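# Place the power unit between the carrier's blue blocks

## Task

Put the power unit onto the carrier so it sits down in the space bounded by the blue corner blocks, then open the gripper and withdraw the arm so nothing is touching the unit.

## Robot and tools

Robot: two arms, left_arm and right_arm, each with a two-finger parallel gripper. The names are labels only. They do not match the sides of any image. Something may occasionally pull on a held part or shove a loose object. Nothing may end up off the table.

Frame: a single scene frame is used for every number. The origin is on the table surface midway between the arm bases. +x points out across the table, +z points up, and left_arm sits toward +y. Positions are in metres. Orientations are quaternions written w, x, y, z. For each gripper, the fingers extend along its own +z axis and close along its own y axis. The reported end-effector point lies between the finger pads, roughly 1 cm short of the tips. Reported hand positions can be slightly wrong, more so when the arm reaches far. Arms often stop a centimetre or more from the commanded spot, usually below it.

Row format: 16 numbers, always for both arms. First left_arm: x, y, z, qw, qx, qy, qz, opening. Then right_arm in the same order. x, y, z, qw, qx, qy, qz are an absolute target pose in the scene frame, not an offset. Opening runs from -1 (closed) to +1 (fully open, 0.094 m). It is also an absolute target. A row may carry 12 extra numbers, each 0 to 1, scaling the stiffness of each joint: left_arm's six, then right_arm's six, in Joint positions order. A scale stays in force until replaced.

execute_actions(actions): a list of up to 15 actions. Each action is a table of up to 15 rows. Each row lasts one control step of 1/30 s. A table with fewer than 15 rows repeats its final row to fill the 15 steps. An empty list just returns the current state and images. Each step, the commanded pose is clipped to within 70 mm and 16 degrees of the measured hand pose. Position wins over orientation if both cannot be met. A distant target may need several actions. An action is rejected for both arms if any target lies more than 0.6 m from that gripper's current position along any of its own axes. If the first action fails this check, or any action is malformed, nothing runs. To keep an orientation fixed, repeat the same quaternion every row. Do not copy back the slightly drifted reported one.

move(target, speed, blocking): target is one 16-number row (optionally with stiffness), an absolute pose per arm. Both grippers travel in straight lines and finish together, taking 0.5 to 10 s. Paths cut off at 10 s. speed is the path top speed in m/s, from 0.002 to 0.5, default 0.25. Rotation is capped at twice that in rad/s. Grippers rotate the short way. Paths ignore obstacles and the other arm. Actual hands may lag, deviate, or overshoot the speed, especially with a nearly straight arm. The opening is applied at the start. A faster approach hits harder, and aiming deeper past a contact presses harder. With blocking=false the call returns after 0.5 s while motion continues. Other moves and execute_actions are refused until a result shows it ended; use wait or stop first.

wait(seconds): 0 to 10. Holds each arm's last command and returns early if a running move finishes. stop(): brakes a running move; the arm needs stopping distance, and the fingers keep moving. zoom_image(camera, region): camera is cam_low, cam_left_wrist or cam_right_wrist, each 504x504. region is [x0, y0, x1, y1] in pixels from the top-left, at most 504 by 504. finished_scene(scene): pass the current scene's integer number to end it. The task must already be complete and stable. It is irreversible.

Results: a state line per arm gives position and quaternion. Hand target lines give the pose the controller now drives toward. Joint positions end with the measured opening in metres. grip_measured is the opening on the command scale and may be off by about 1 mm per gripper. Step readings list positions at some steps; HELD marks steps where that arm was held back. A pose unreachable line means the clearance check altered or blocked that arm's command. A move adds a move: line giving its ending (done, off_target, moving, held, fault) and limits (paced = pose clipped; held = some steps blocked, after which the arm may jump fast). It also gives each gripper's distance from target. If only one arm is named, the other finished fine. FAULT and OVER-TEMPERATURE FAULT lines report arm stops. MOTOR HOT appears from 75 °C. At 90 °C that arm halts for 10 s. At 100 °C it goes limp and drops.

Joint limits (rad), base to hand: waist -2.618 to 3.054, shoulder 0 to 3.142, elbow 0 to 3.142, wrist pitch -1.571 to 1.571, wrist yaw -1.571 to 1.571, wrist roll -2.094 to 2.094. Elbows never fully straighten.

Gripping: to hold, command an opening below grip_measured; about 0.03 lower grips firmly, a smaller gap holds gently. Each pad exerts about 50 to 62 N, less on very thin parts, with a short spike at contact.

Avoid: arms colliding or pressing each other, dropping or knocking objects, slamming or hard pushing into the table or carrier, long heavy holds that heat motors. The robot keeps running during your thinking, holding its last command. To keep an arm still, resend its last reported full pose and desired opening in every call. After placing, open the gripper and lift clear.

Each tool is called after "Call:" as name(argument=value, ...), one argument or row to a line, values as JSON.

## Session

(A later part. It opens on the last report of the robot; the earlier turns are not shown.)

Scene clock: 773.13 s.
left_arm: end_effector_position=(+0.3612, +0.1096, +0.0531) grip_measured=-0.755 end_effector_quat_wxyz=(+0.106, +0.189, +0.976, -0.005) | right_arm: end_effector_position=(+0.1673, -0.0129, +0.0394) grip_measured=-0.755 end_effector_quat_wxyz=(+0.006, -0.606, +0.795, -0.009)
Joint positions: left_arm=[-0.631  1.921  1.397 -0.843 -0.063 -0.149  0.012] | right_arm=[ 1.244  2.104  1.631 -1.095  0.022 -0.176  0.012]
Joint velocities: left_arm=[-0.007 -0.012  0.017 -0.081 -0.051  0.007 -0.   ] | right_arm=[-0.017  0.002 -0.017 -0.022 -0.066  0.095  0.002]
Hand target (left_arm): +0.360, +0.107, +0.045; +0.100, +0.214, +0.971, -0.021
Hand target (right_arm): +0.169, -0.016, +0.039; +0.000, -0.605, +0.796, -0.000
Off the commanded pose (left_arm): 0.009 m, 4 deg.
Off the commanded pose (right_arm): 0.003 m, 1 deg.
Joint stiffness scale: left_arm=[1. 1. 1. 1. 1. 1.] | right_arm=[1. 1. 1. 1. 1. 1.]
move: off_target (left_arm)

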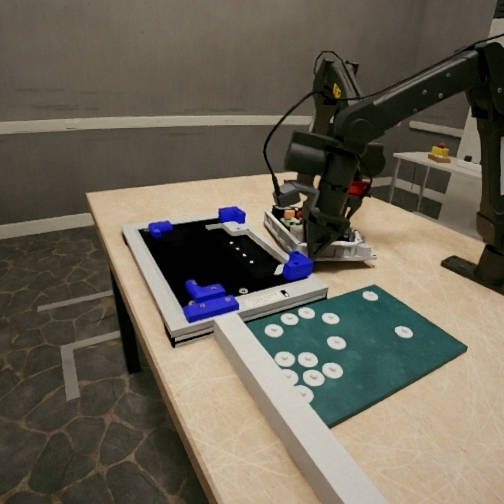

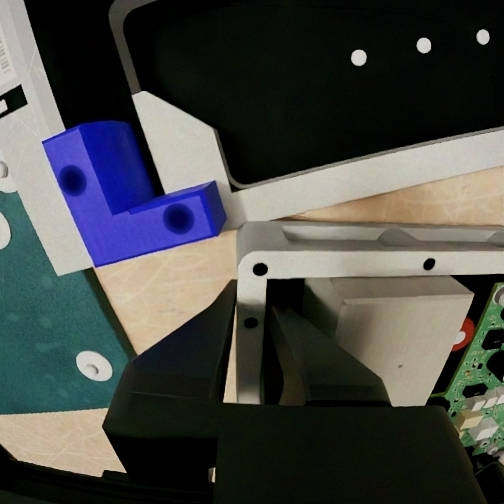

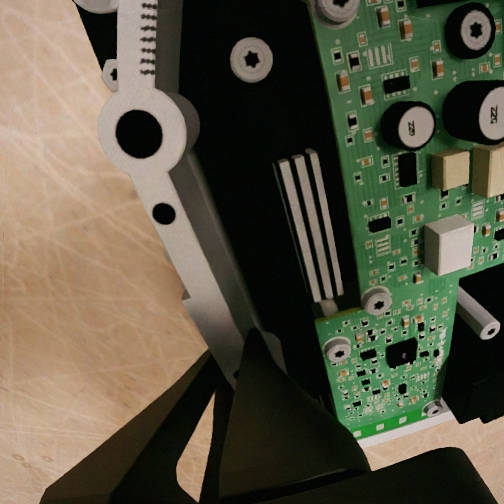

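Call:
move(
  target=[0.355,0.105,0.17,0.106,0.19,0.976,-0.01,-1,0.165,-0.02,0.135,0,-0.605,0.796,0,-1],
  speed=0.05,
)

Scene clock: 784.53 s.
left_arm: end_effector_position=(+0.3538, +0.1230, +0.1277) grip_measured=-0.773 end_effector_quat_wxyz=(+0.072, +0.165, +0.983, +0.034) | right_arm: end_effector_position=(+0.1618, -0.0019, +0.1136) grip_measured=-0.755 end_effector_quat_wxyz=(+0.002, -0.604, +0.797, +0.016)
Joint positions: left_arm=[-0.635  1.92   1.707 -1.248 -0.116 -0.203  0.011] | right_arm=[ 1.247  2.093  1.91  -1.369 -0.026 -0.167  0.012]
Joint velocities: left_arm=[ 0.002 -0.017  0.002  0.037  0.037  0.037  0.   ] | right_arm=[-0.007 -0.002  0.012 -0.022  0.007 -0.007  0.   ]
Hand target (left_arm): +0.352, +0.108, +0.169; +0.108, +0.191, +0.976, -0.009
Hand target (right_arm): +0.165, -0.019, +0.134; +0.001, -0.605, +0.796, +0.001
Off the commanded pose (left_arm): 0.046 m, 7 deg.
Off the commanded pose (right_arm): 0.028 m, 2 deg.
Joint stiffness scale: left_arm=[1. 1. 1. 1. 1. 1.] | right_arm=[1. 1. 1. 1. 1. 1.]
move: off_target (left_arm, right_arm)

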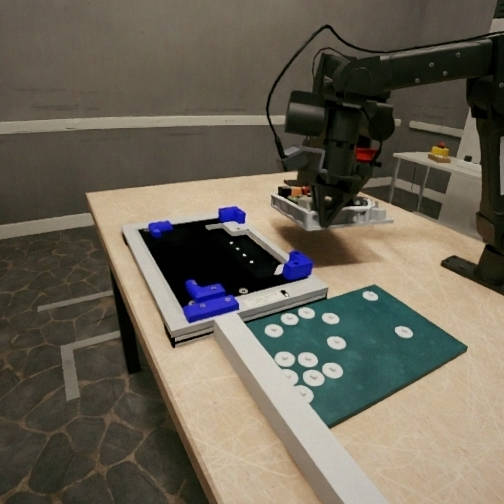

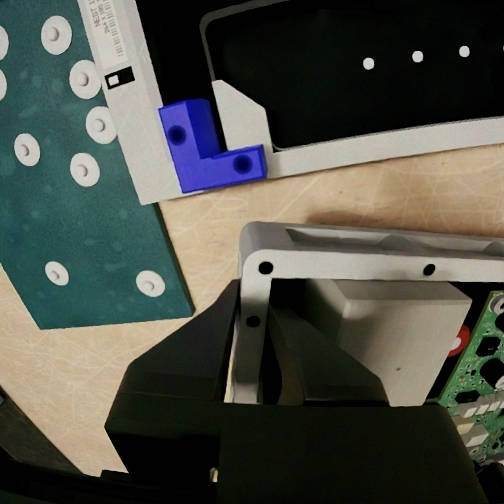

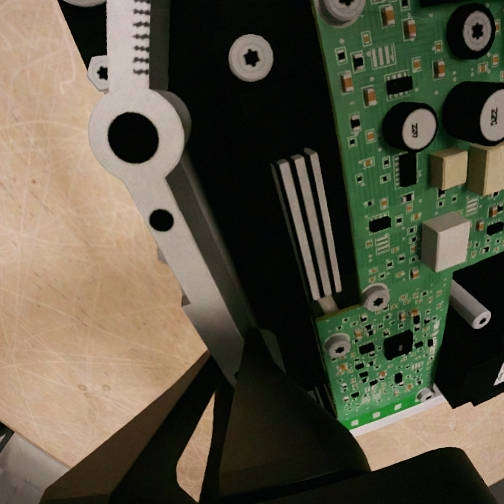

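Call:
move(
  target=[0.42,0.10,0.175,0.15,0.07,0.986,-0.01,-1,0.264,-0.067,0.135,0.1,-0.65,0.745,0.11,-1],
  speed=0.04,
)

Scene clock: 799.37 s.
left_arm: end_effector_position=(+0.3858, +0.1107, +0.1300) grip_measured=-0.742 end_effector_quat_wxyz=(+0.066, +0.059, +0.995, +0.037) | right_arm: end_effector_position=(+0.2225, -0.0502, +0.1123) grip_measured=-0.760 end_effector_quat_wxyz=(-0.046, +0.669, -0.729, -0.137)
Joint positions: left_arm=[-0.625  2.094  1.969 -1.361 -0.126 -0.409  0.012] | right_arm=[ 0.949  1.931  1.64  -1.161 -0.265 -0.637  0.011]
Joint velocities: left_arm=[-0.002  0.007 -0.002 -0.022  0.022  0.007  0.001] | right_arm=[-0.007 -0.007 -0.002  0.022  0.066 -0.007 -0.   ]
Hand target (left_arm): +0.415, +0.105, +0.178; +0.152, +0.070, +0.986, -0.005
Hand target (right_arm): +0.260, -0.069, +0.135; -0.101, +0.650, -0.745, -0.108
Off the commanded pose (left_arm): 0.057 m, 11 deg.
Off the commanded pose (right_arm): 0.050 m, 8 deg.
Joint stiffness scale: left_arm=[1. 1. 1. 1. 1. 1.] | right_arm=[1. 1. 1. 1. 1. 1.]
move: off_target (left_arm, right_arm)

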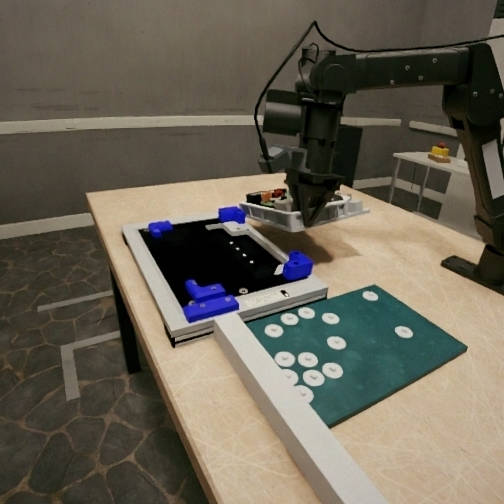

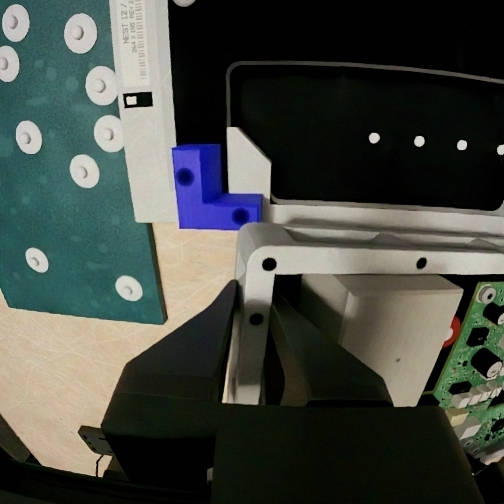

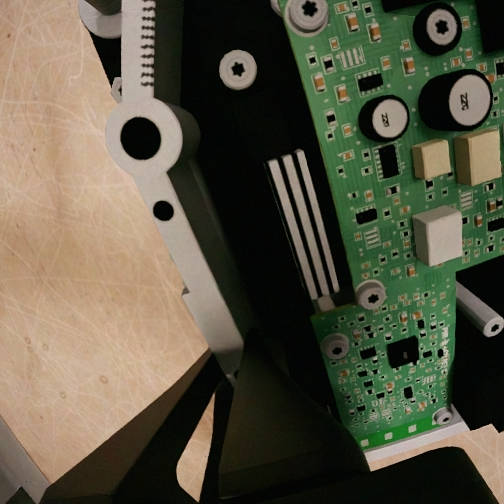

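Call:
move(
  target=[0.50,0.10,0.175,0.2,0.07,0.977,-0.014,-1,0.335,-0.07,0.135,0.12,-0.65,0.745,0.13,-1],
  speed=0.04,
)

Scene clock: 808.37 s.
left_arm: end_effector_position=(+0.4438, +0.0989, +0.1212) grip_measured=-0.742 end_effector_quat_wxyz=(+0.055, +0.142, +0.988, +0.037) | right_arm: end_effector_position=(+0.2527, -0.0269, +0.1361) grip_measured=-0.732 end_effector_quat_wxyz=(+0.032, -0.607, +0.755, +0.246)
Joint positions: left_arm=[-0.578  2.444  2.525 -1.574 -0.107 -0.195  0.012] | right_arm=[ 0.846  2.088  1.903 -1.288 -0.493 -0.6    0.013]
Joint velocities: left_arm=[ 0.007  0.007  0.007 -0.022 -0.022 -0.022 -0.001] | right_arm=[-0.017  0.017  0.051 -0.11  -0.037 -0.007  0.   ]
Hand target (left_arm): +0.489, +0.108, +0.181; +0.175, +0.085, +0.981, -0.004
Hand target (right_arm): +0.323, -0.072, +0.139; +0.102, -0.637, +0.752, +0.139
Off the commanded pose (left_arm): 0.078 m, 20 deg; orientation clipped at the last step of the last action.
Off the commanded pose (right_arm): 0.093 m, 17 deg; position and orientation clipped at the last step of the last action.
Joint stiffness scale: left_arm=[1. 1. 1. 1. 1. 1.] | right_arm=[1. 1. 1. 1. 1. 1.]
move: off_target (left_arm, right_arm); limits=paced

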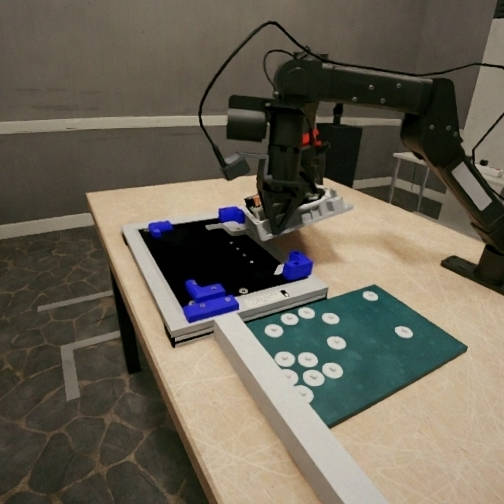

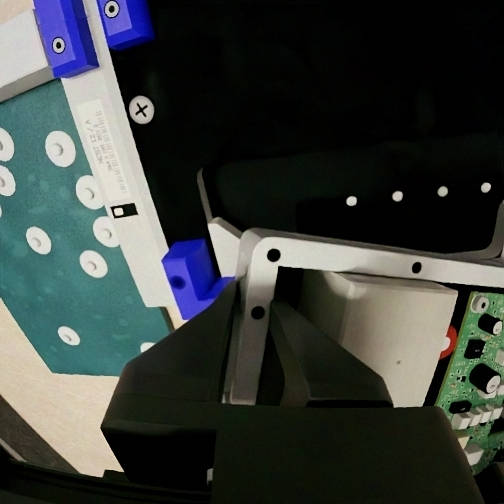

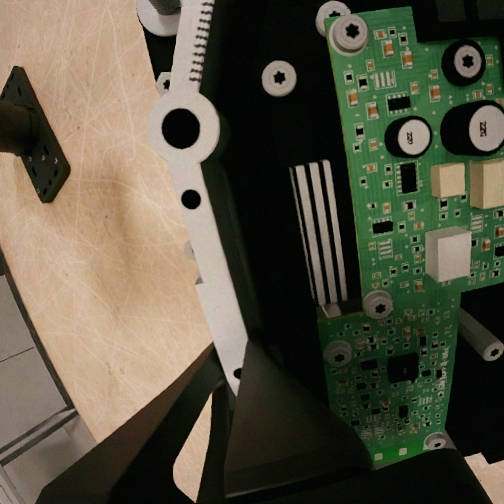

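Call:
move(
  target=[0.48,0.10,0.14,0.25,0.07,0.965,-0.017,-1,0.315,-0.062,0.10,0.06,-0.654,0.752,0.07,-1],
  speed=0.04,
)

Scene clock: 823.30 s.
left_arm: end_effector_position=(+0.4147, +0.1039, +0.0891) grip_measured=-0.797 end_effector_quat_wxyz=(+0.055, +0.114, +0.992, +0.017) | right_arm: end_effector_position=(+0.2371, -0.0395, +0.1137) grip_measured=-0.741 end_effector_quat_wxyz=(+0.020, +0.634, -0.751, -0.181)
Joint positions: left_arm=[-0.585  2.215  2.001 -1.268 -0.073 -0.26   0.01 ] | right_arm=[ 0.899  2.126  1.916 -1.372 -0.366 -0.623  0.012]
Joint velocities: left_arm=[-0.007  0.002  0.007  0.051  0.007 -0.022 -0.001] | right_arm=[-0.007  0.012 -0.007 -0.022  0.022  0.051  0.   ]
Hand target (left_arm): +0.470, +0.106, +0.148; +0.187, +0.082, +0.979, -0.004
Hand target (right_arm): +0.308, -0.067, +0.107; +0.048, -0.648, +0.757, +0.074
Off the commanded pose (left_arm): 0.083 m, 24 deg; orientation clipped at the last step of the last action.
Off the commanded pose (right_arm): 0.082 m, 16 deg.
Joint stiffness scale: left_arm=[1. 1. 1. 1. 1. 1.] | right_arm=[1. 1. 1. 1. 1. 1.]
move: off_target (left_arm, right_arm); limits=paced

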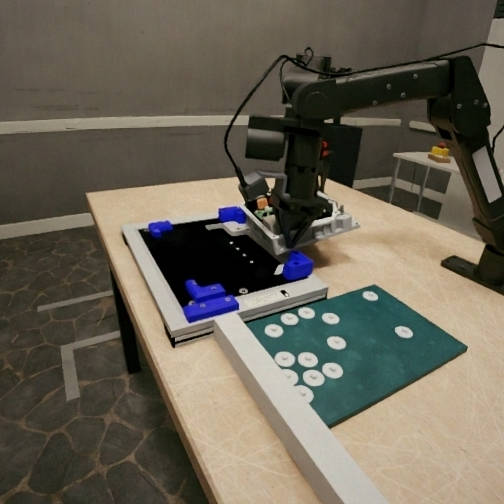

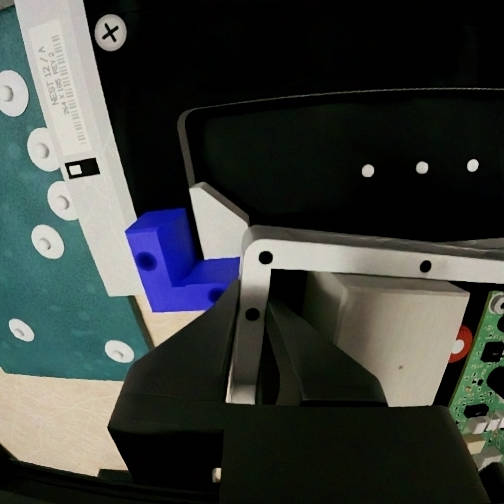

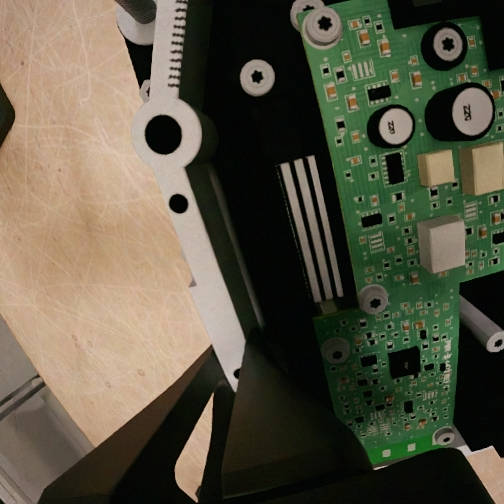

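Call:
move(
  target=[0.415,0.104,0.089,0.055,0.114,0.992,0.017,-0.55,0.237,-0.04,0.10,0.02,0.634,-0.751,-0.17,-1],
  speed=0.03,
)

Call:
move(
  target=[0.40,0.104,0.14,0.15,0.07,0.986,-0.01,-0.55,0.237,-0.04,0.10,0.02,0.634,-0.751,-0.17,-1],
  speed=0.05,
)

Scene clock: 838.13 s.
left_arm: end_effector_position=(+0.4132, +0.1037, +0.0869) grip_measured=-0.552 end_effector_quat_wxyz=(+0.050, +0.115, +0.992, +0.018) | right_arm: end_effector_position=(+0.2276, -0.0441, +0.0998) grip_measured=-0.748 end_effector_quat_wxyz=(+0.042, +0.634, -0.754, -0.166)
Joint positions: left_arm=[-0.586  2.22   2.    -1.271 -0.071 -0.26   0.021] | right_arm=[ 0.919  2.13   1.871 -1.363 -0.34  -0.606  0.012]
Joint velocities: left_arm=[ 0.002 -0.017  0.002 -0.022 -0.022 -0.007  0.   ] | right_arm=[ 0.002 -0.012  0.002  0.022 -0.022 -0.022 -0.   ]
Hand target (left_arm): +0.415, +0.104, +0.089; +0.055, +0.114, +0.992, +0.017
Hand target (right_arm): +0.237, -0.040, +0.100; -0.021, -0.636, +0.753, +0.170
Off the commanded pose (left_arm): 0.003 m, 1 deg.
Off the commanded pose (right_arm): 0.010 m, 3 deg.
Joint stiffness scale: left_arm=[1. 1. 1. 1. 1. 1.] | right_arm=[1. 1. 1. 1. 1. 1.]
move: off_target (right_arm)

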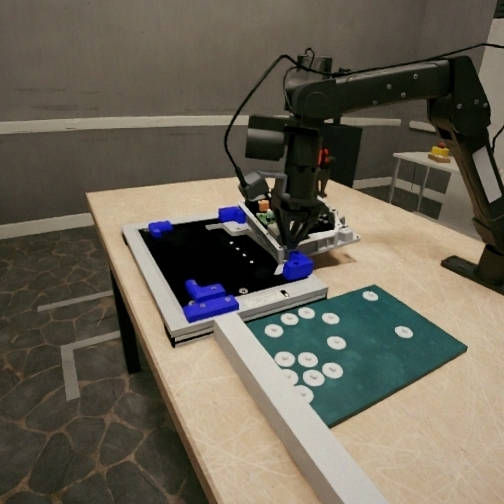

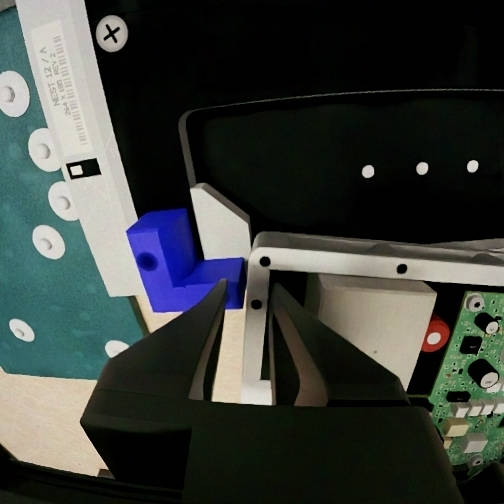

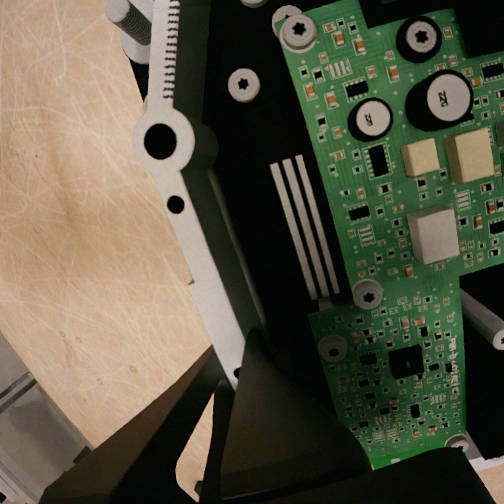

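Scene clock: 840.73 s.
left_arm: end_effector_position=(+0.3992, +0.1063, +0.1288) grip_measured=-0.552 end_effector_quat_wxyz=(+0.129, +0.072, +0.989, -0.008) | right_arm: end_effector_position=(+0.2274, -0.0440, +0.0992) grip_measured=-0.748 end_effector_quat_wxyz=(+0.042, +0.635, -0.754, -0.161)
Joint positions: left_arm=[-0.606  1.985  1.78  -1.124 -0.096 -0.356  0.021] | right_arm=[ 0.923  2.13   1.871 -1.363 -0.33  -0.602  0.012]
Joint velocities: left_arm=[-0.017 -0.017 -0.002 -0.022  0.022 -0.051  0.   ] | right_arm=[-0.007  0.012  0.002  0.051  0.066  0.007 -0.   ]
Hand target (left_arm): +0.399, +0.104, +0.140; +0.149, +0.070, +0.986, -0.010
Hand target (right_arm): +0.237, -0.040, +0.100; -0.020, -0.636, +0.753, +0.170
Off the commanded pose (left_arm): 0.011 m, 2 deg.
Off the commanded pose (right_arm): 0.010 m, 3 deg.
Joint stiffness scale: left_arm=[1. 1. 1. 1. 1. 1.] | right_arm=[1. 1. 1. 1. 1. 1.]
move: off_target (left_arm, right_arm)

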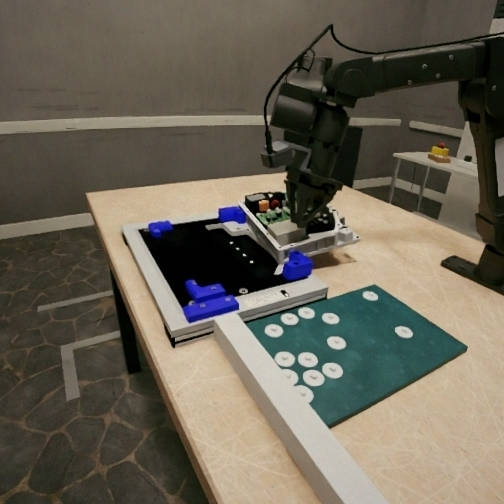

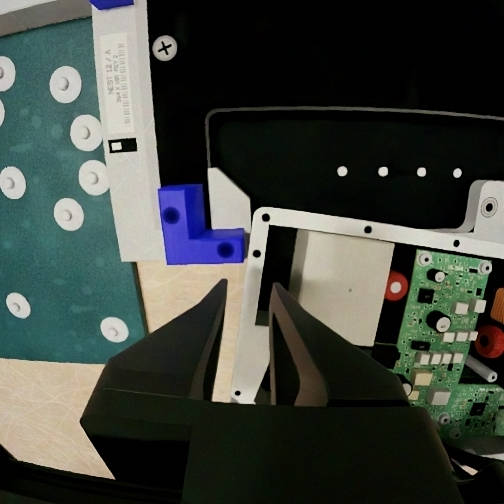

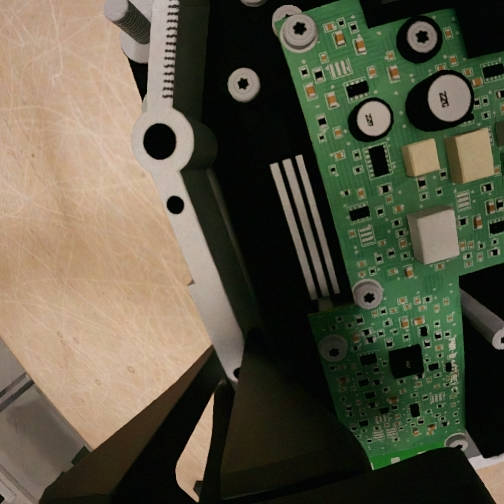

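Call:
move(
  target=[0.355,0.098,0.125,0.2,0.06,0.978,-0.012,-0.45,0.2274,-0.044,0.0995,0.042,0.635,-0.754,-0.163,-1],
  speed=0.05,
)

Scene clock: 849.53 s.
left_arm: end_effector_position=(+0.3543, +0.0982, +0.1139) grip_measured=-0.452 end_effector_quat_wxyz=(+0.179, +0.064, +0.982, -0.008) | right_arm: end_effector_position=(+0.2270, -0.0442, +0.0988) grip_measured=-0.748 end_effector_quat_wxyz=(+0.042, +0.636, -0.755, -0.157)
Joint positions: left_arm=[-0.712  1.778  1.42  -0.896 -0.172 -0.463  0.026] | right_arm=[ 0.927  2.13   1.871 -1.363 -0.322 -0.599  0.012]
Joint velocities: left_arm=[-0.022 -0.012  0.007 -0.022  0.022  0.037 -0.   ] | right_arm=[-0.002  0.012  0.007  0.022 -0.081 -0.051 -0.   ]
Hand target (left_arm): +0.355, +0.097, +0.125; +0.199, +0.060, +0.978, -0.013
Hand target (right_arm): +0.227, -0.044, +0.100; -0.042, -0.635, +0.754, +0.163
Off the commanded pose (left_arm): 0.011 m, 3 deg.
Off the commanded pose (right_arm): 0.001 m, 1 deg.
Joint stiffness scale: left_arm=[1. 1. 1. 1. 1. 1.] | right_arm=[1. 1. 1. 1. 1. 1.]
move: off_target (left_arm)

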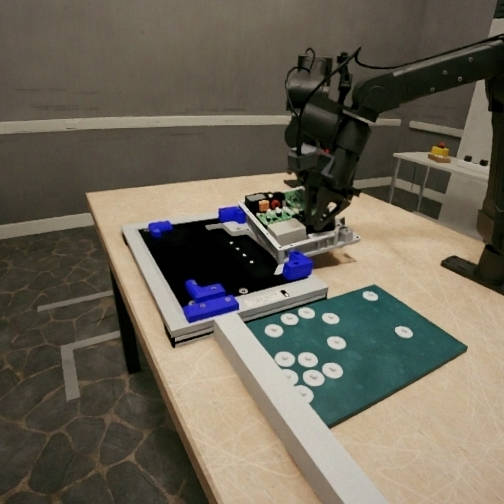

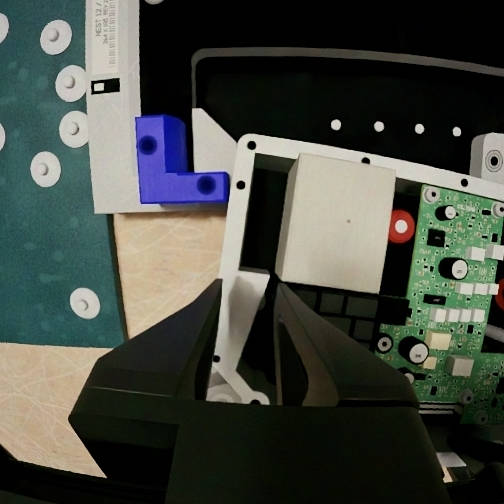

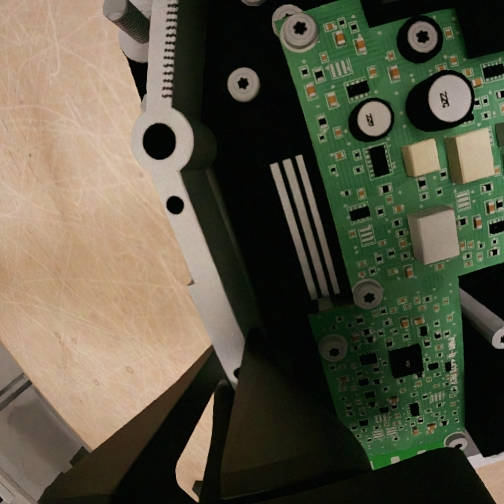

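Call:
move(
  target=[0.385,0.098,0.11,0.2,0.11,0.973,-0.022,-0.6,0.2274,-0.044,0.0995,0.042,0.635,-0.754,-0.163,-1],
  speed=0.04,
)

Scene clock: 863.70 s.
left_arm: end_effector_position=(+0.3750, +0.1015, +0.1041) grip_measured=-0.598 end_effector_quat_wxyz=(+0.187, +0.110, +0.976, -0.014) | right_arm: end_effector_position=(+0.2269, -0.0443, +0.0985) grip_measured=-0.748 end_effector_quat_wxyz=(+0.042, +0.636, -0.755, -0.154)
Joint positions: left_arm=[-0.662  1.816  1.42  -0.824 -0.138 -0.32   0.019] | right_arm=[ 0.929  2.13   1.871 -1.363 -0.316 -0.596  0.012]
Joint velocities: left_arm=[-0.002  0.002 -0.022 -0.051 -0.022  0.066 -0.   ] | right_arm=[-0.007 -0.012 -0.007  0.037  0.007 -0.037 -0.   ]
Hand target (left_arm): +0.385, +0.099, +0.111; +0.201, +0.110, +0.973, -0.021
Hand target (right_arm): +0.227, -0.044, +0.100; -0.042, -0.635, +0.754, +0.163
Off the commanded pose (left_arm): 0.012 m, 2 deg.
Off the commanded pose (right_arm): 0.001 m, 1 deg.
Joint stiffness scale: left_arm=[1. 1. 1. 1. 1. 1.] | right_arm=[1. 1. 1. 1. 1. 1.]
move: off_target (left_arm)

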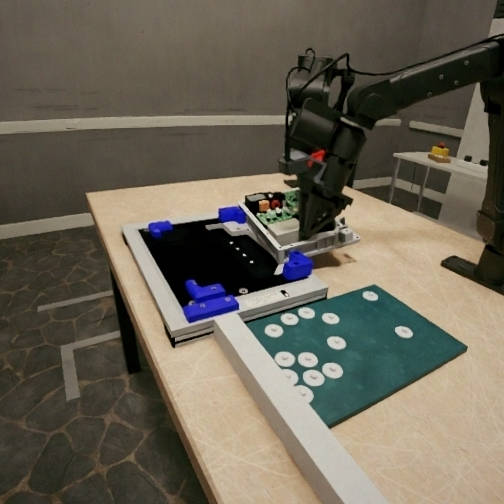

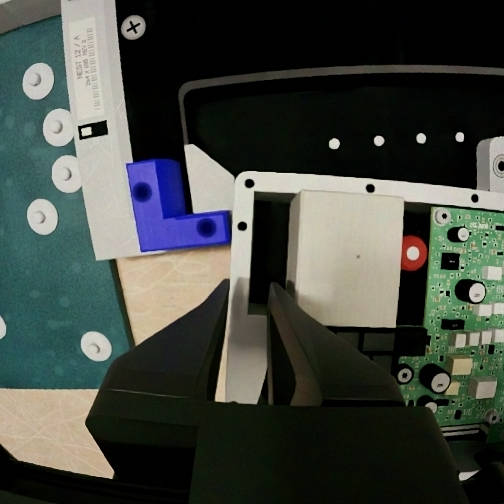

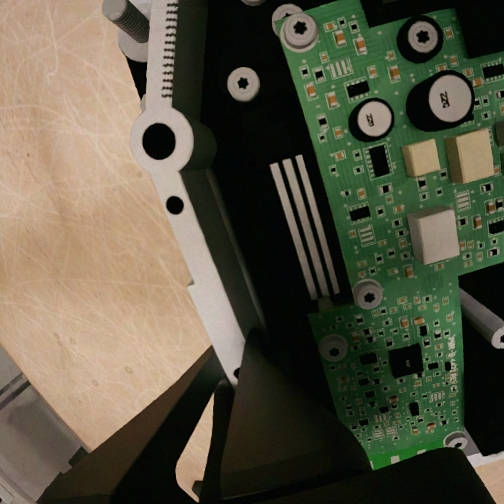

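Call:
move(
  target=[0.392,0.104,0.06,0.2,0.11,0.973,-0.022,-0.6,0.2274,-0.044,0.0995,0.042,0.635,-0.754,-0.163,-1],
  speed=0.03,
)

Scene clock: 871.27 s.
left_arm: end_effector_position=(+0.4052, +0.0942, +0.0892) grip_measured=-0.598 end_effector_quat_wxyz=(+0.243, +0.106, +0.964, -0.036) | right_arm: end_effector_position=(+0.2267, -0.0442, +0.0982) grip_measured=-0.748 end_effector_quat_wxyz=(+0.042, +0.636, -0.755, -0.152)
Joint positions: left_arm=[-0.639  1.842  1.343 -0.594 -0.135 -0.295  0.019] | right_arm=[ 0.931  2.13   1.871 -1.363 -0.312 -0.594  0.012]
Joint velocities: left_arm=[-0.002  0.002 -0.002  0.007 -0.037  0.007 -0.001] | right_arm=[-0.007  0.037  0.002  0.022  0.037  0.022 -0.001]
Hand target (left_arm): +0.392, +0.104, +0.061; +0.200, +0.110, +0.973, -0.022
Hand target (right_arm): +0.227, -0.044, +0.100; -0.042, -0.635, +0.754, +0.163
Off the commanded pose (left_arm): 0.034 m, 5 deg.
Off the commanded pose (right_arm): 0.001 m, 1 deg.
Joint stiffness scale: left_arm=[1. 1. 1. 1. 1. 1.] | right_arm=[1. 1. 1. 1. 1. 1.]
move: off_target (left_arm)

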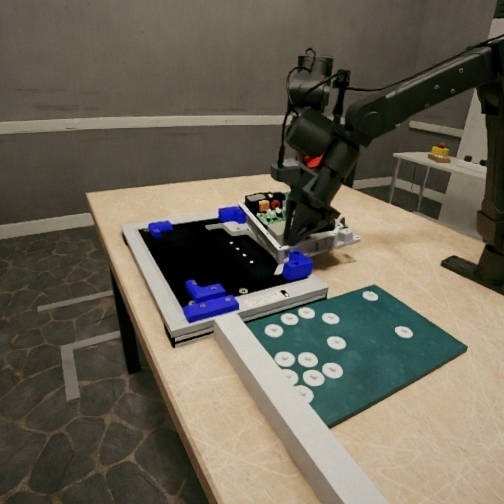

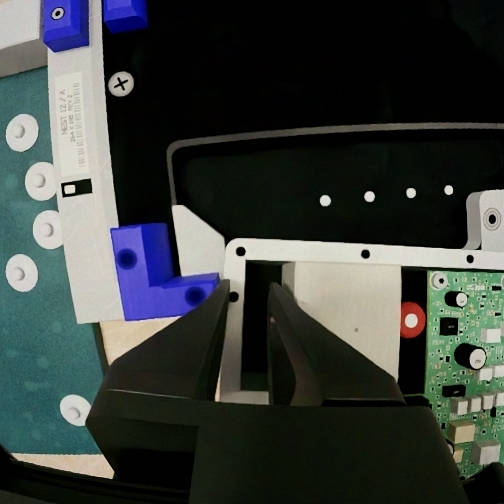

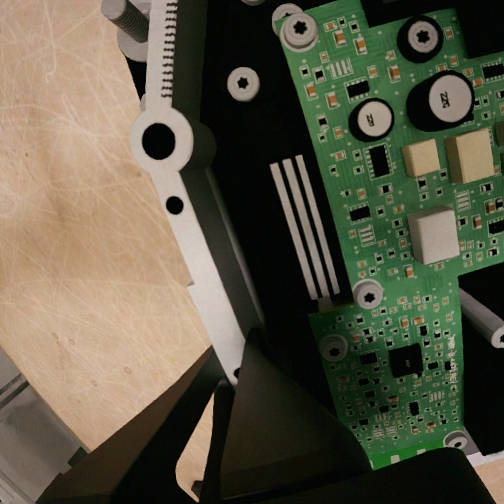

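Call:
move(
  target=[0.392,0.116,0.112,0.2,0.11,0.973,-0.022,-0.52,0.2267,-0.044,0.0985,0.042,0.635,-0.754,-0.155,-1],
  speed=0.04,
)

Call:
move(
  target=[0.392,0.114,0.065,0.2,0.11,0.973,-0.022,-0.52,0.2267,-0.044,0.0985,0.042,0.635,-0.754,-0.155,-1],
  speed=0.03,
)

Scene clock: 878.40 s.
left_arm: end_effector_position=(+0.3848, +0.1108, +0.0885) grip_measured=-0.521 end_effector_quat_wxyz=(+0.181, +0.114, +0.977, -0.020) | right_arm: end_effector_position=(+0.2267, -0.0442, +0.0980) grip_measured=-0.748 end_effector_quat_wxyz=(+0.042, +0.637, -0.756, -0.149)
Joint positions: left_arm=[-0.618  1.843  1.395 -0.773 -0.105 -0.273  0.022] | right_arm=[ 0.933  2.13   1.871 -1.363 -0.308 -0.592  0.012]
Joint velocities: left_arm=[-0.007 -0.002  0.017 -0.022  0.007 -0.022 -0.   ] | right_arm=[-0.012 -0.017 -0.007 -0.037 -0.051  0.007 -0.001]
Hand target (left_arm): +0.391, +0.116, +0.111; +0.200, +0.110, +0.973, -0.022
Hand target (right_arm): +0.227, -0.044, +0.099; -0.042, -0.636, +0.755, +0.155
Off the commanded pose (left_arm): 0.025 m, 2 deg.
Off the commanded pose (right_arm): 0.001 m, 1 deg.
Joint stiffness scale: left_arm=[1. 1. 1. 1. 1. 1.] | right_arm=[1. 1. 1. 1. 1. 1.]
move: off_target (left_arm)

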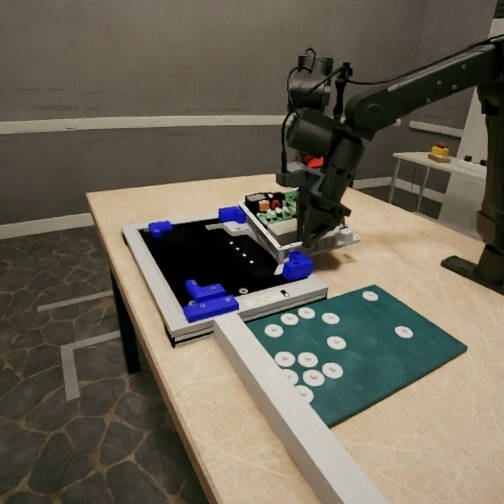

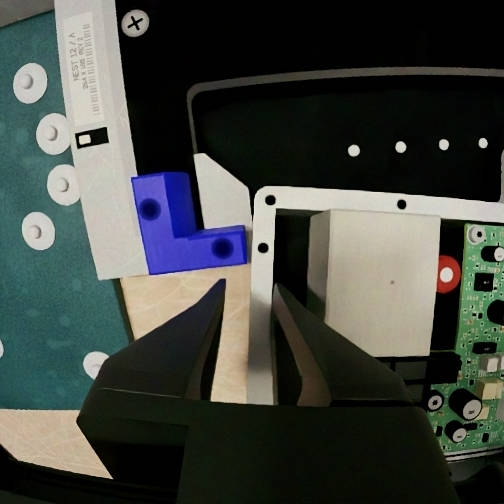

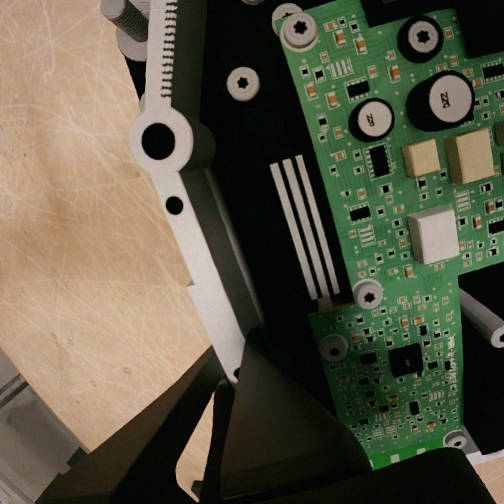

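Scene clock: 879.47 s.
left_arm: end_effector_position=(+0.3880, +0.1088, +0.0754) grip_measured=-0.521 end_effector_quat_wxyz=(+0.195, +0.113, +0.974, -0.027) | right_arm: end_effector_position=(+0.2268, -0.0443, +0.0979) grip_measured=-0.748 end_effector_quat_wxyz=(+0.042, +0.636, -0.756, -0.149)
Joint positions: left_arm=[-0.618  1.843  1.33  -0.674 -0.105 -0.273  0.022] | right_arm=[ 0.933  2.13   1.871 -1.363 -0.307 -0.591  0.012]
Joint velocities: left_arm=[-0.027 -0.002 -0.017  0.022 -0.007  0.037 -0.   ] | right_arm=[-0.002  0.007 -0.017 -0.007 -0.007 -0.022  0.   ]
Hand target (left_arm): +0.392, +0.114, +0.065; +0.200, +0.110, +0.973, -0.022
Hand target (right_arm): +0.227, -0.044, +0.099; -0.042, -0.636, +0.755, +0.155
Off the commanded pose (left_arm): 0.012 m, 1 deg.
Off the commanded pose (right_arm): 0.001 m, 1 deg.
Joint stiffness scale: left_arm=[1. 1. 1. 1. 1. 1.] | right_arm=[1. 1. 1. 1. 1. 1.]
move: off_target (left_arm)

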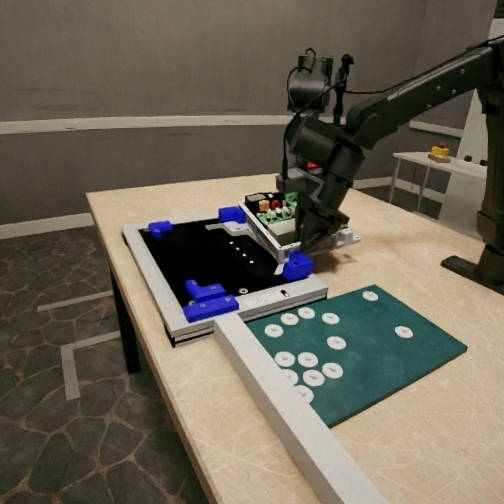

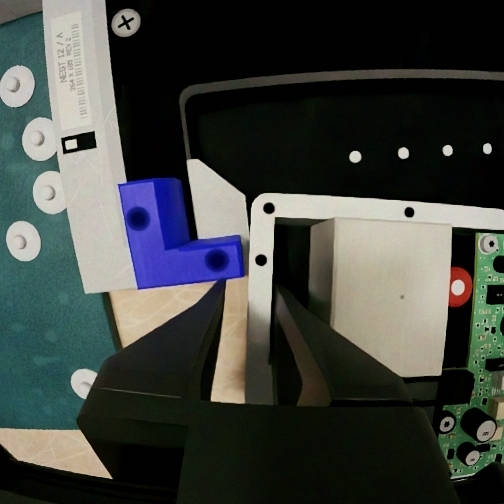

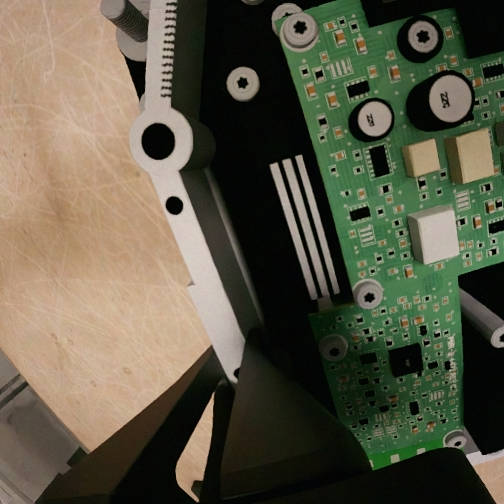

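Straddling now. A bit deeper, then close.

Call:
move(
  target=[0.388,0.107,0.05,0.2,0.11,0.973,-0.022,-0.6,0.2267,-0.044,0.0985,0.042,0.635,-0.754,-0.155,-1],
  speed=0.02,
)

Call:
move(
  target=[0.388,0.107,0.06,0.2,0.11,0.973,-0.022,-1,0.2267,-0.044,0.0985,0.042,0.635,-0.754,-0.155,-1],
  speed=0.02,
)

Scene clock: 889.37 s.
left_arm: end_effector_position=(+0.3878, +0.1078, +0.0739) grip_measured=-0.599 end_effector_quat_wxyz=(+0.204, +0.106, +0.973, -0.028) | right_arm: end_effector_position=(+0.2267, -0.0442, +0.0977) grip_measured=-0.748 end_effector_quat_wxyz=(+0.042, +0.637, -0.756, -0.147)
Joint positions: left_arm=[-0.624  1.834  1.306 -0.644 -0.114 -0.291  0.019] | right_arm=[ 0.935  2.13   1.871 -1.362 -0.303 -0.59   0.012]
Joint velocities: left_arm=[ 0.007  0.007 -0.012 -0.022 -0.007  0.022 -0.001] | right_arm=[-0.002 -0.012 -0.002  0.007 -0.066 -0.007  0.001]
Hand target (left_arm): +0.387, +0.108, +0.051; +0.199, +0.110, +0.974, -0.022
Hand target (right_arm): +0.227, -0.044, +0.099; -0.042, -0.636, +0.755, +0.155
Off the commanded pose (left_arm): 0.024 m, 1 deg.
Off the commanded pose (right_arm): 0.001 m, 1 deg.
Joint stiffness scale: left_arm=[1. 1. 1. 1. 1. 1.] | right_arm=[1. 1. 1. 1. 1. 1.]
move: off_target (left_arm)

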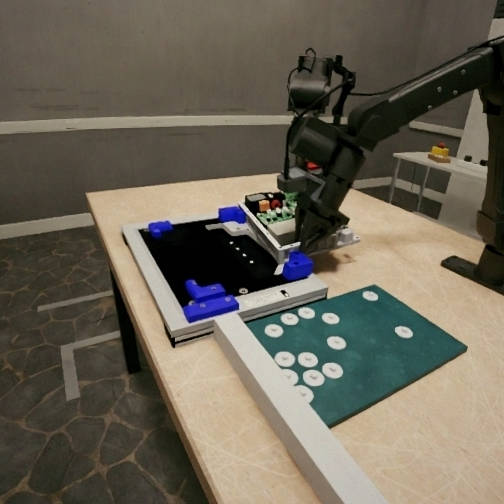

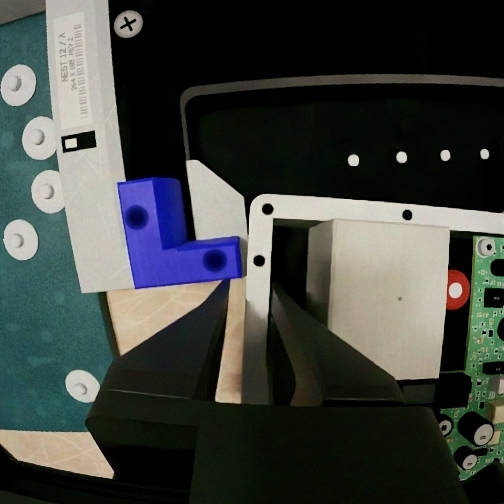

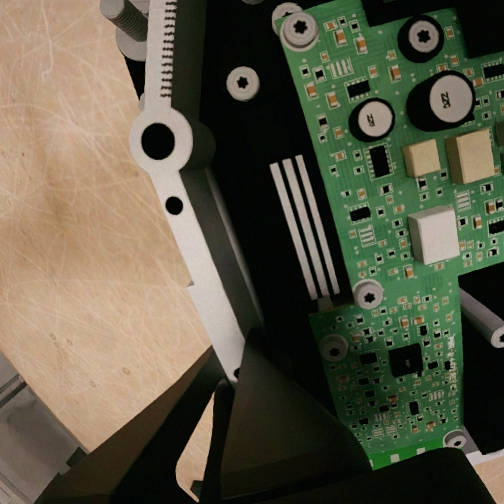

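Scene clock: 890.30 s.
left_arm: end_effector_position=(+0.3884, +0.1042, +0.0751) grip_measured=-0.801 end_effector_quat_wxyz=(+0.206, +0.093, +0.973, -0.038) | right_arm: end_effector_position=(+0.2268, -0.0432, +0.0975) grip_measured=-0.748 end_effector_quat_wxyz=(+0.040, +0.637, -0.756, -0.145)
Joint positions: left_arm=[-0.626  1.833  1.306 -0.634 -0.105 -0.321  0.009] | right_arm=[ 0.938  2.13   1.871 -1.358 -0.3   -0.585  0.012]
Joint velocities: left_arm=[ 0.002 -0.007  0.007 -0.051  0.051 -0.037  0.   ] | right_arm=[-0.002 -0.002 -0.007  0.007  0.007  0.007  0.   ]
Hand target (left_arm): +0.388, +0.107, +0.060; +0.199, +0.110, +0.974, -0.022
Hand target (right_arm): +0.227, -0.044, +0.099; -0.042, -0.636, +0.755, +0.155
Off the commanded pose (left_arm): 0.015 m, 3 deg.
Off the commanded pose (right_arm): 0.001 m, 1 deg.
Joint stiffness scale: left_arm=[1. 1. 1. 1. 1. 1.] | right_arm=[1. 1. 1. 1. 1. 1.]
move: off_target (left_arm)

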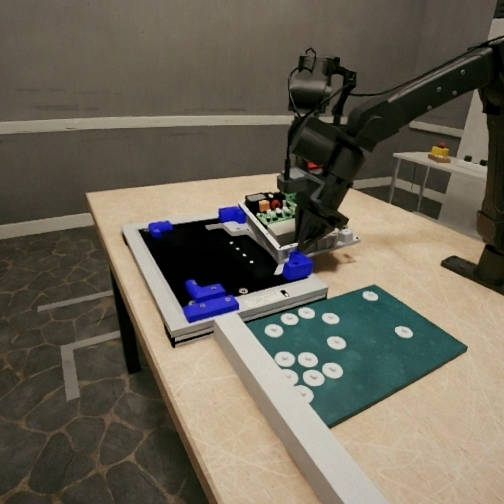

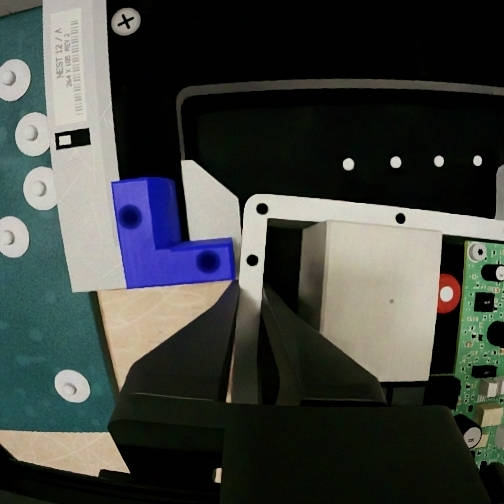

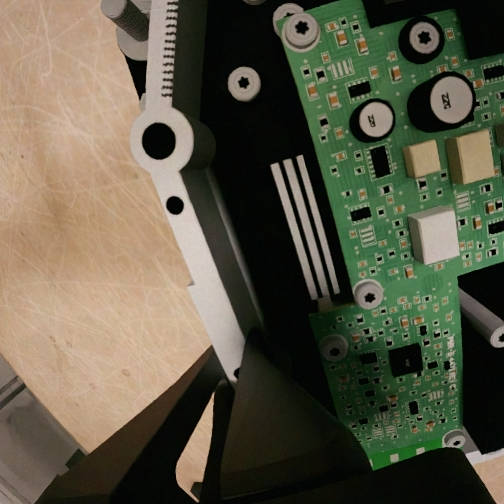

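Call:
move(
  target=[0.392,0.104,0.16,0.2,0.08,0.976,-0.02,-1,0.23,-0.046,0.115,0.06,0.645,-0.75,-0.13,-1],
  speed=0.04,
)

Call:
move(
  target=[0.46,0.102,0.16,0.25,0.07,0.965,-0.018,-1,0.30,-0.05,0.115,0.1,-0.65,0.745,0.11,-1],
  speed=0.03,
)

Scene clock: 900.23 s.
left_arm: end_effector_position=(+0.3764, +0.1154, +0.1180) grip_measured=-0.800 end_effector_quat_wxyz=(+0.151, +0.075, +0.986, +0.010) | right_arm: end_effector_position=(+0.2195, -0.0385, +0.1126) grip_measured=-0.764 end_effector_quat_wxyz=(+0.065, +0.646, -0.745, -0.156)
Joint positions: left_arm=[-0.639  1.865  1.563 -1.005 -0.153 -0.373  0.009] | right_arm=[ 0.949  2.182  2.005 -1.49  -0.326 -0.614  0.011]
Joint velocities: left_arm=[-0.007 -0.012 -0.022 -0.007  0.022  0.037  0.001] | right_arm=[-0.007 -0.012 -0.012 -0.066  0.051 -0.007 -0.001]
Hand target (left_arm): +0.389, +0.106, +0.160; +0.201, +0.080, +0.976, -0.020
Hand target (right_arm): +0.230, -0.046, +0.115; -0.060, -0.645, +0.751, +0.131
Off the commanded pose (left_arm): 0.046 m, 7 deg.
Off the commanded pose (right_arm): 0.013 m, 3 deg.
Joint stiffness scale: left_arm=[1. 1. 1. 1. 1. 1.] | right_arm=[1. 1. 1. 1. 1. 1.]
move: off_target (left_arm, right_arm)

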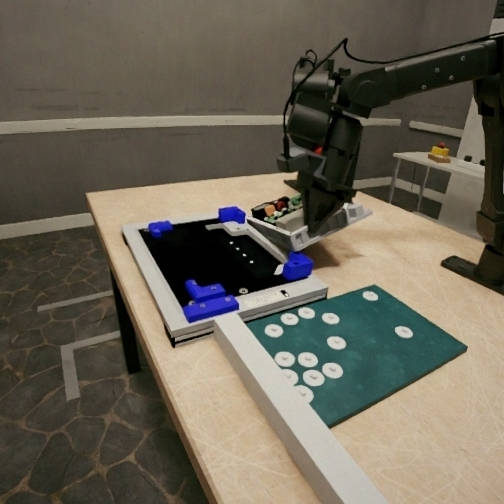

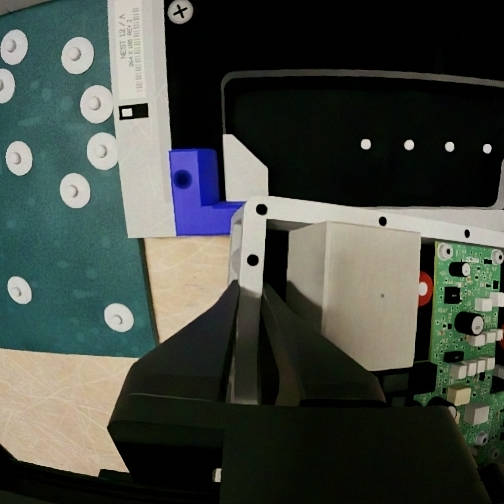

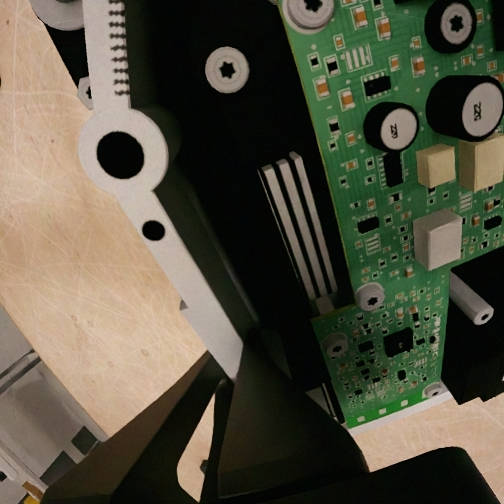

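Scene clock: 906.23 s.
left_arm: end_effector_position=(+0.3847, +0.1131, +0.1221) grip_measured=-0.800 end_effector_quat_wxyz=(+0.114, +0.088, +0.989, +0.018) | right_arm: end_effector_position=(+0.2249, -0.0372, +0.1195) grip_measured=-0.764 end_effector_quat_wxyz=(+0.018, +0.637, -0.743, -0.207)
Joint positions: left_arm=[-0.623  1.968  1.737 -1.149 -0.13  -0.341  0.009] | right_arm=[ 0.903  2.088  1.866 -1.352 -0.418 -0.632  0.011]
Joint velocities: left_arm=[-0.007  0.002  0.002 -0.037  0.007  0.007 -0.   ] | right_arm=[ 0.007 -0.012 -0.007 -0.037 -0.022  0.022 -0.001]
Hand target (left_arm): +0.447, +0.111, +0.170; +0.244, +0.068, +0.967, -0.010
Hand target (right_arm): +0.294, -0.056, +0.122; +0.075, -0.646, +0.750, +0.118
Off the commanded pose (left_arm): 0.085 m, 17 deg; orientation clipped at the last step of the last action.
Off the commanded pose (right_arm): 0.076 m, 18 deg; orientation clipped at the last step of the last action.
Joint stiffness scale: left_arm=[1. 1. 1. 1. 1. 1.] | right_arm=[1. 1. 1. 1. 1. 1.]
move: off_target (left_arm, right_arm); limits=paced

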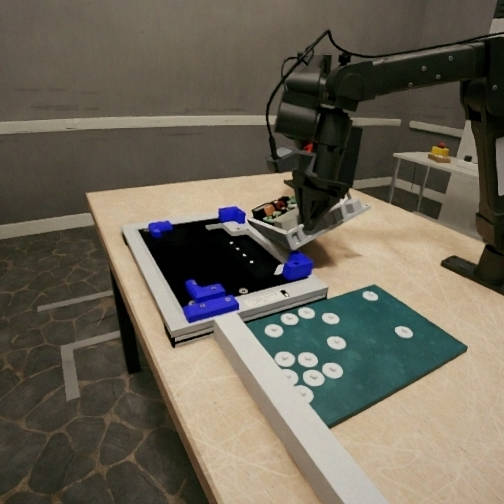

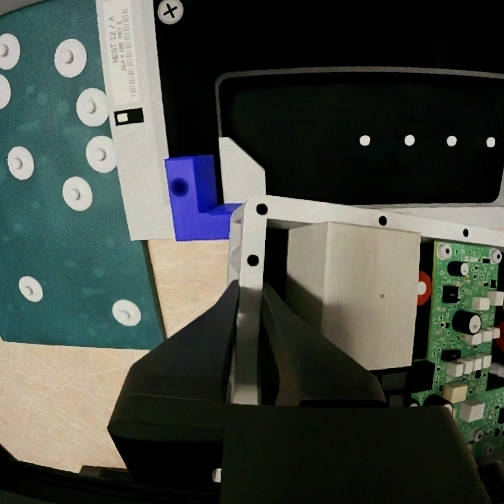

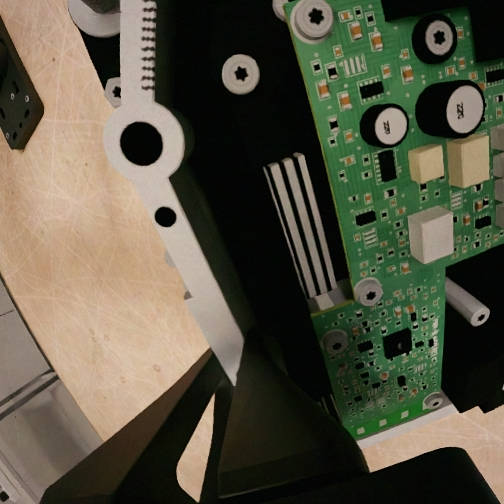

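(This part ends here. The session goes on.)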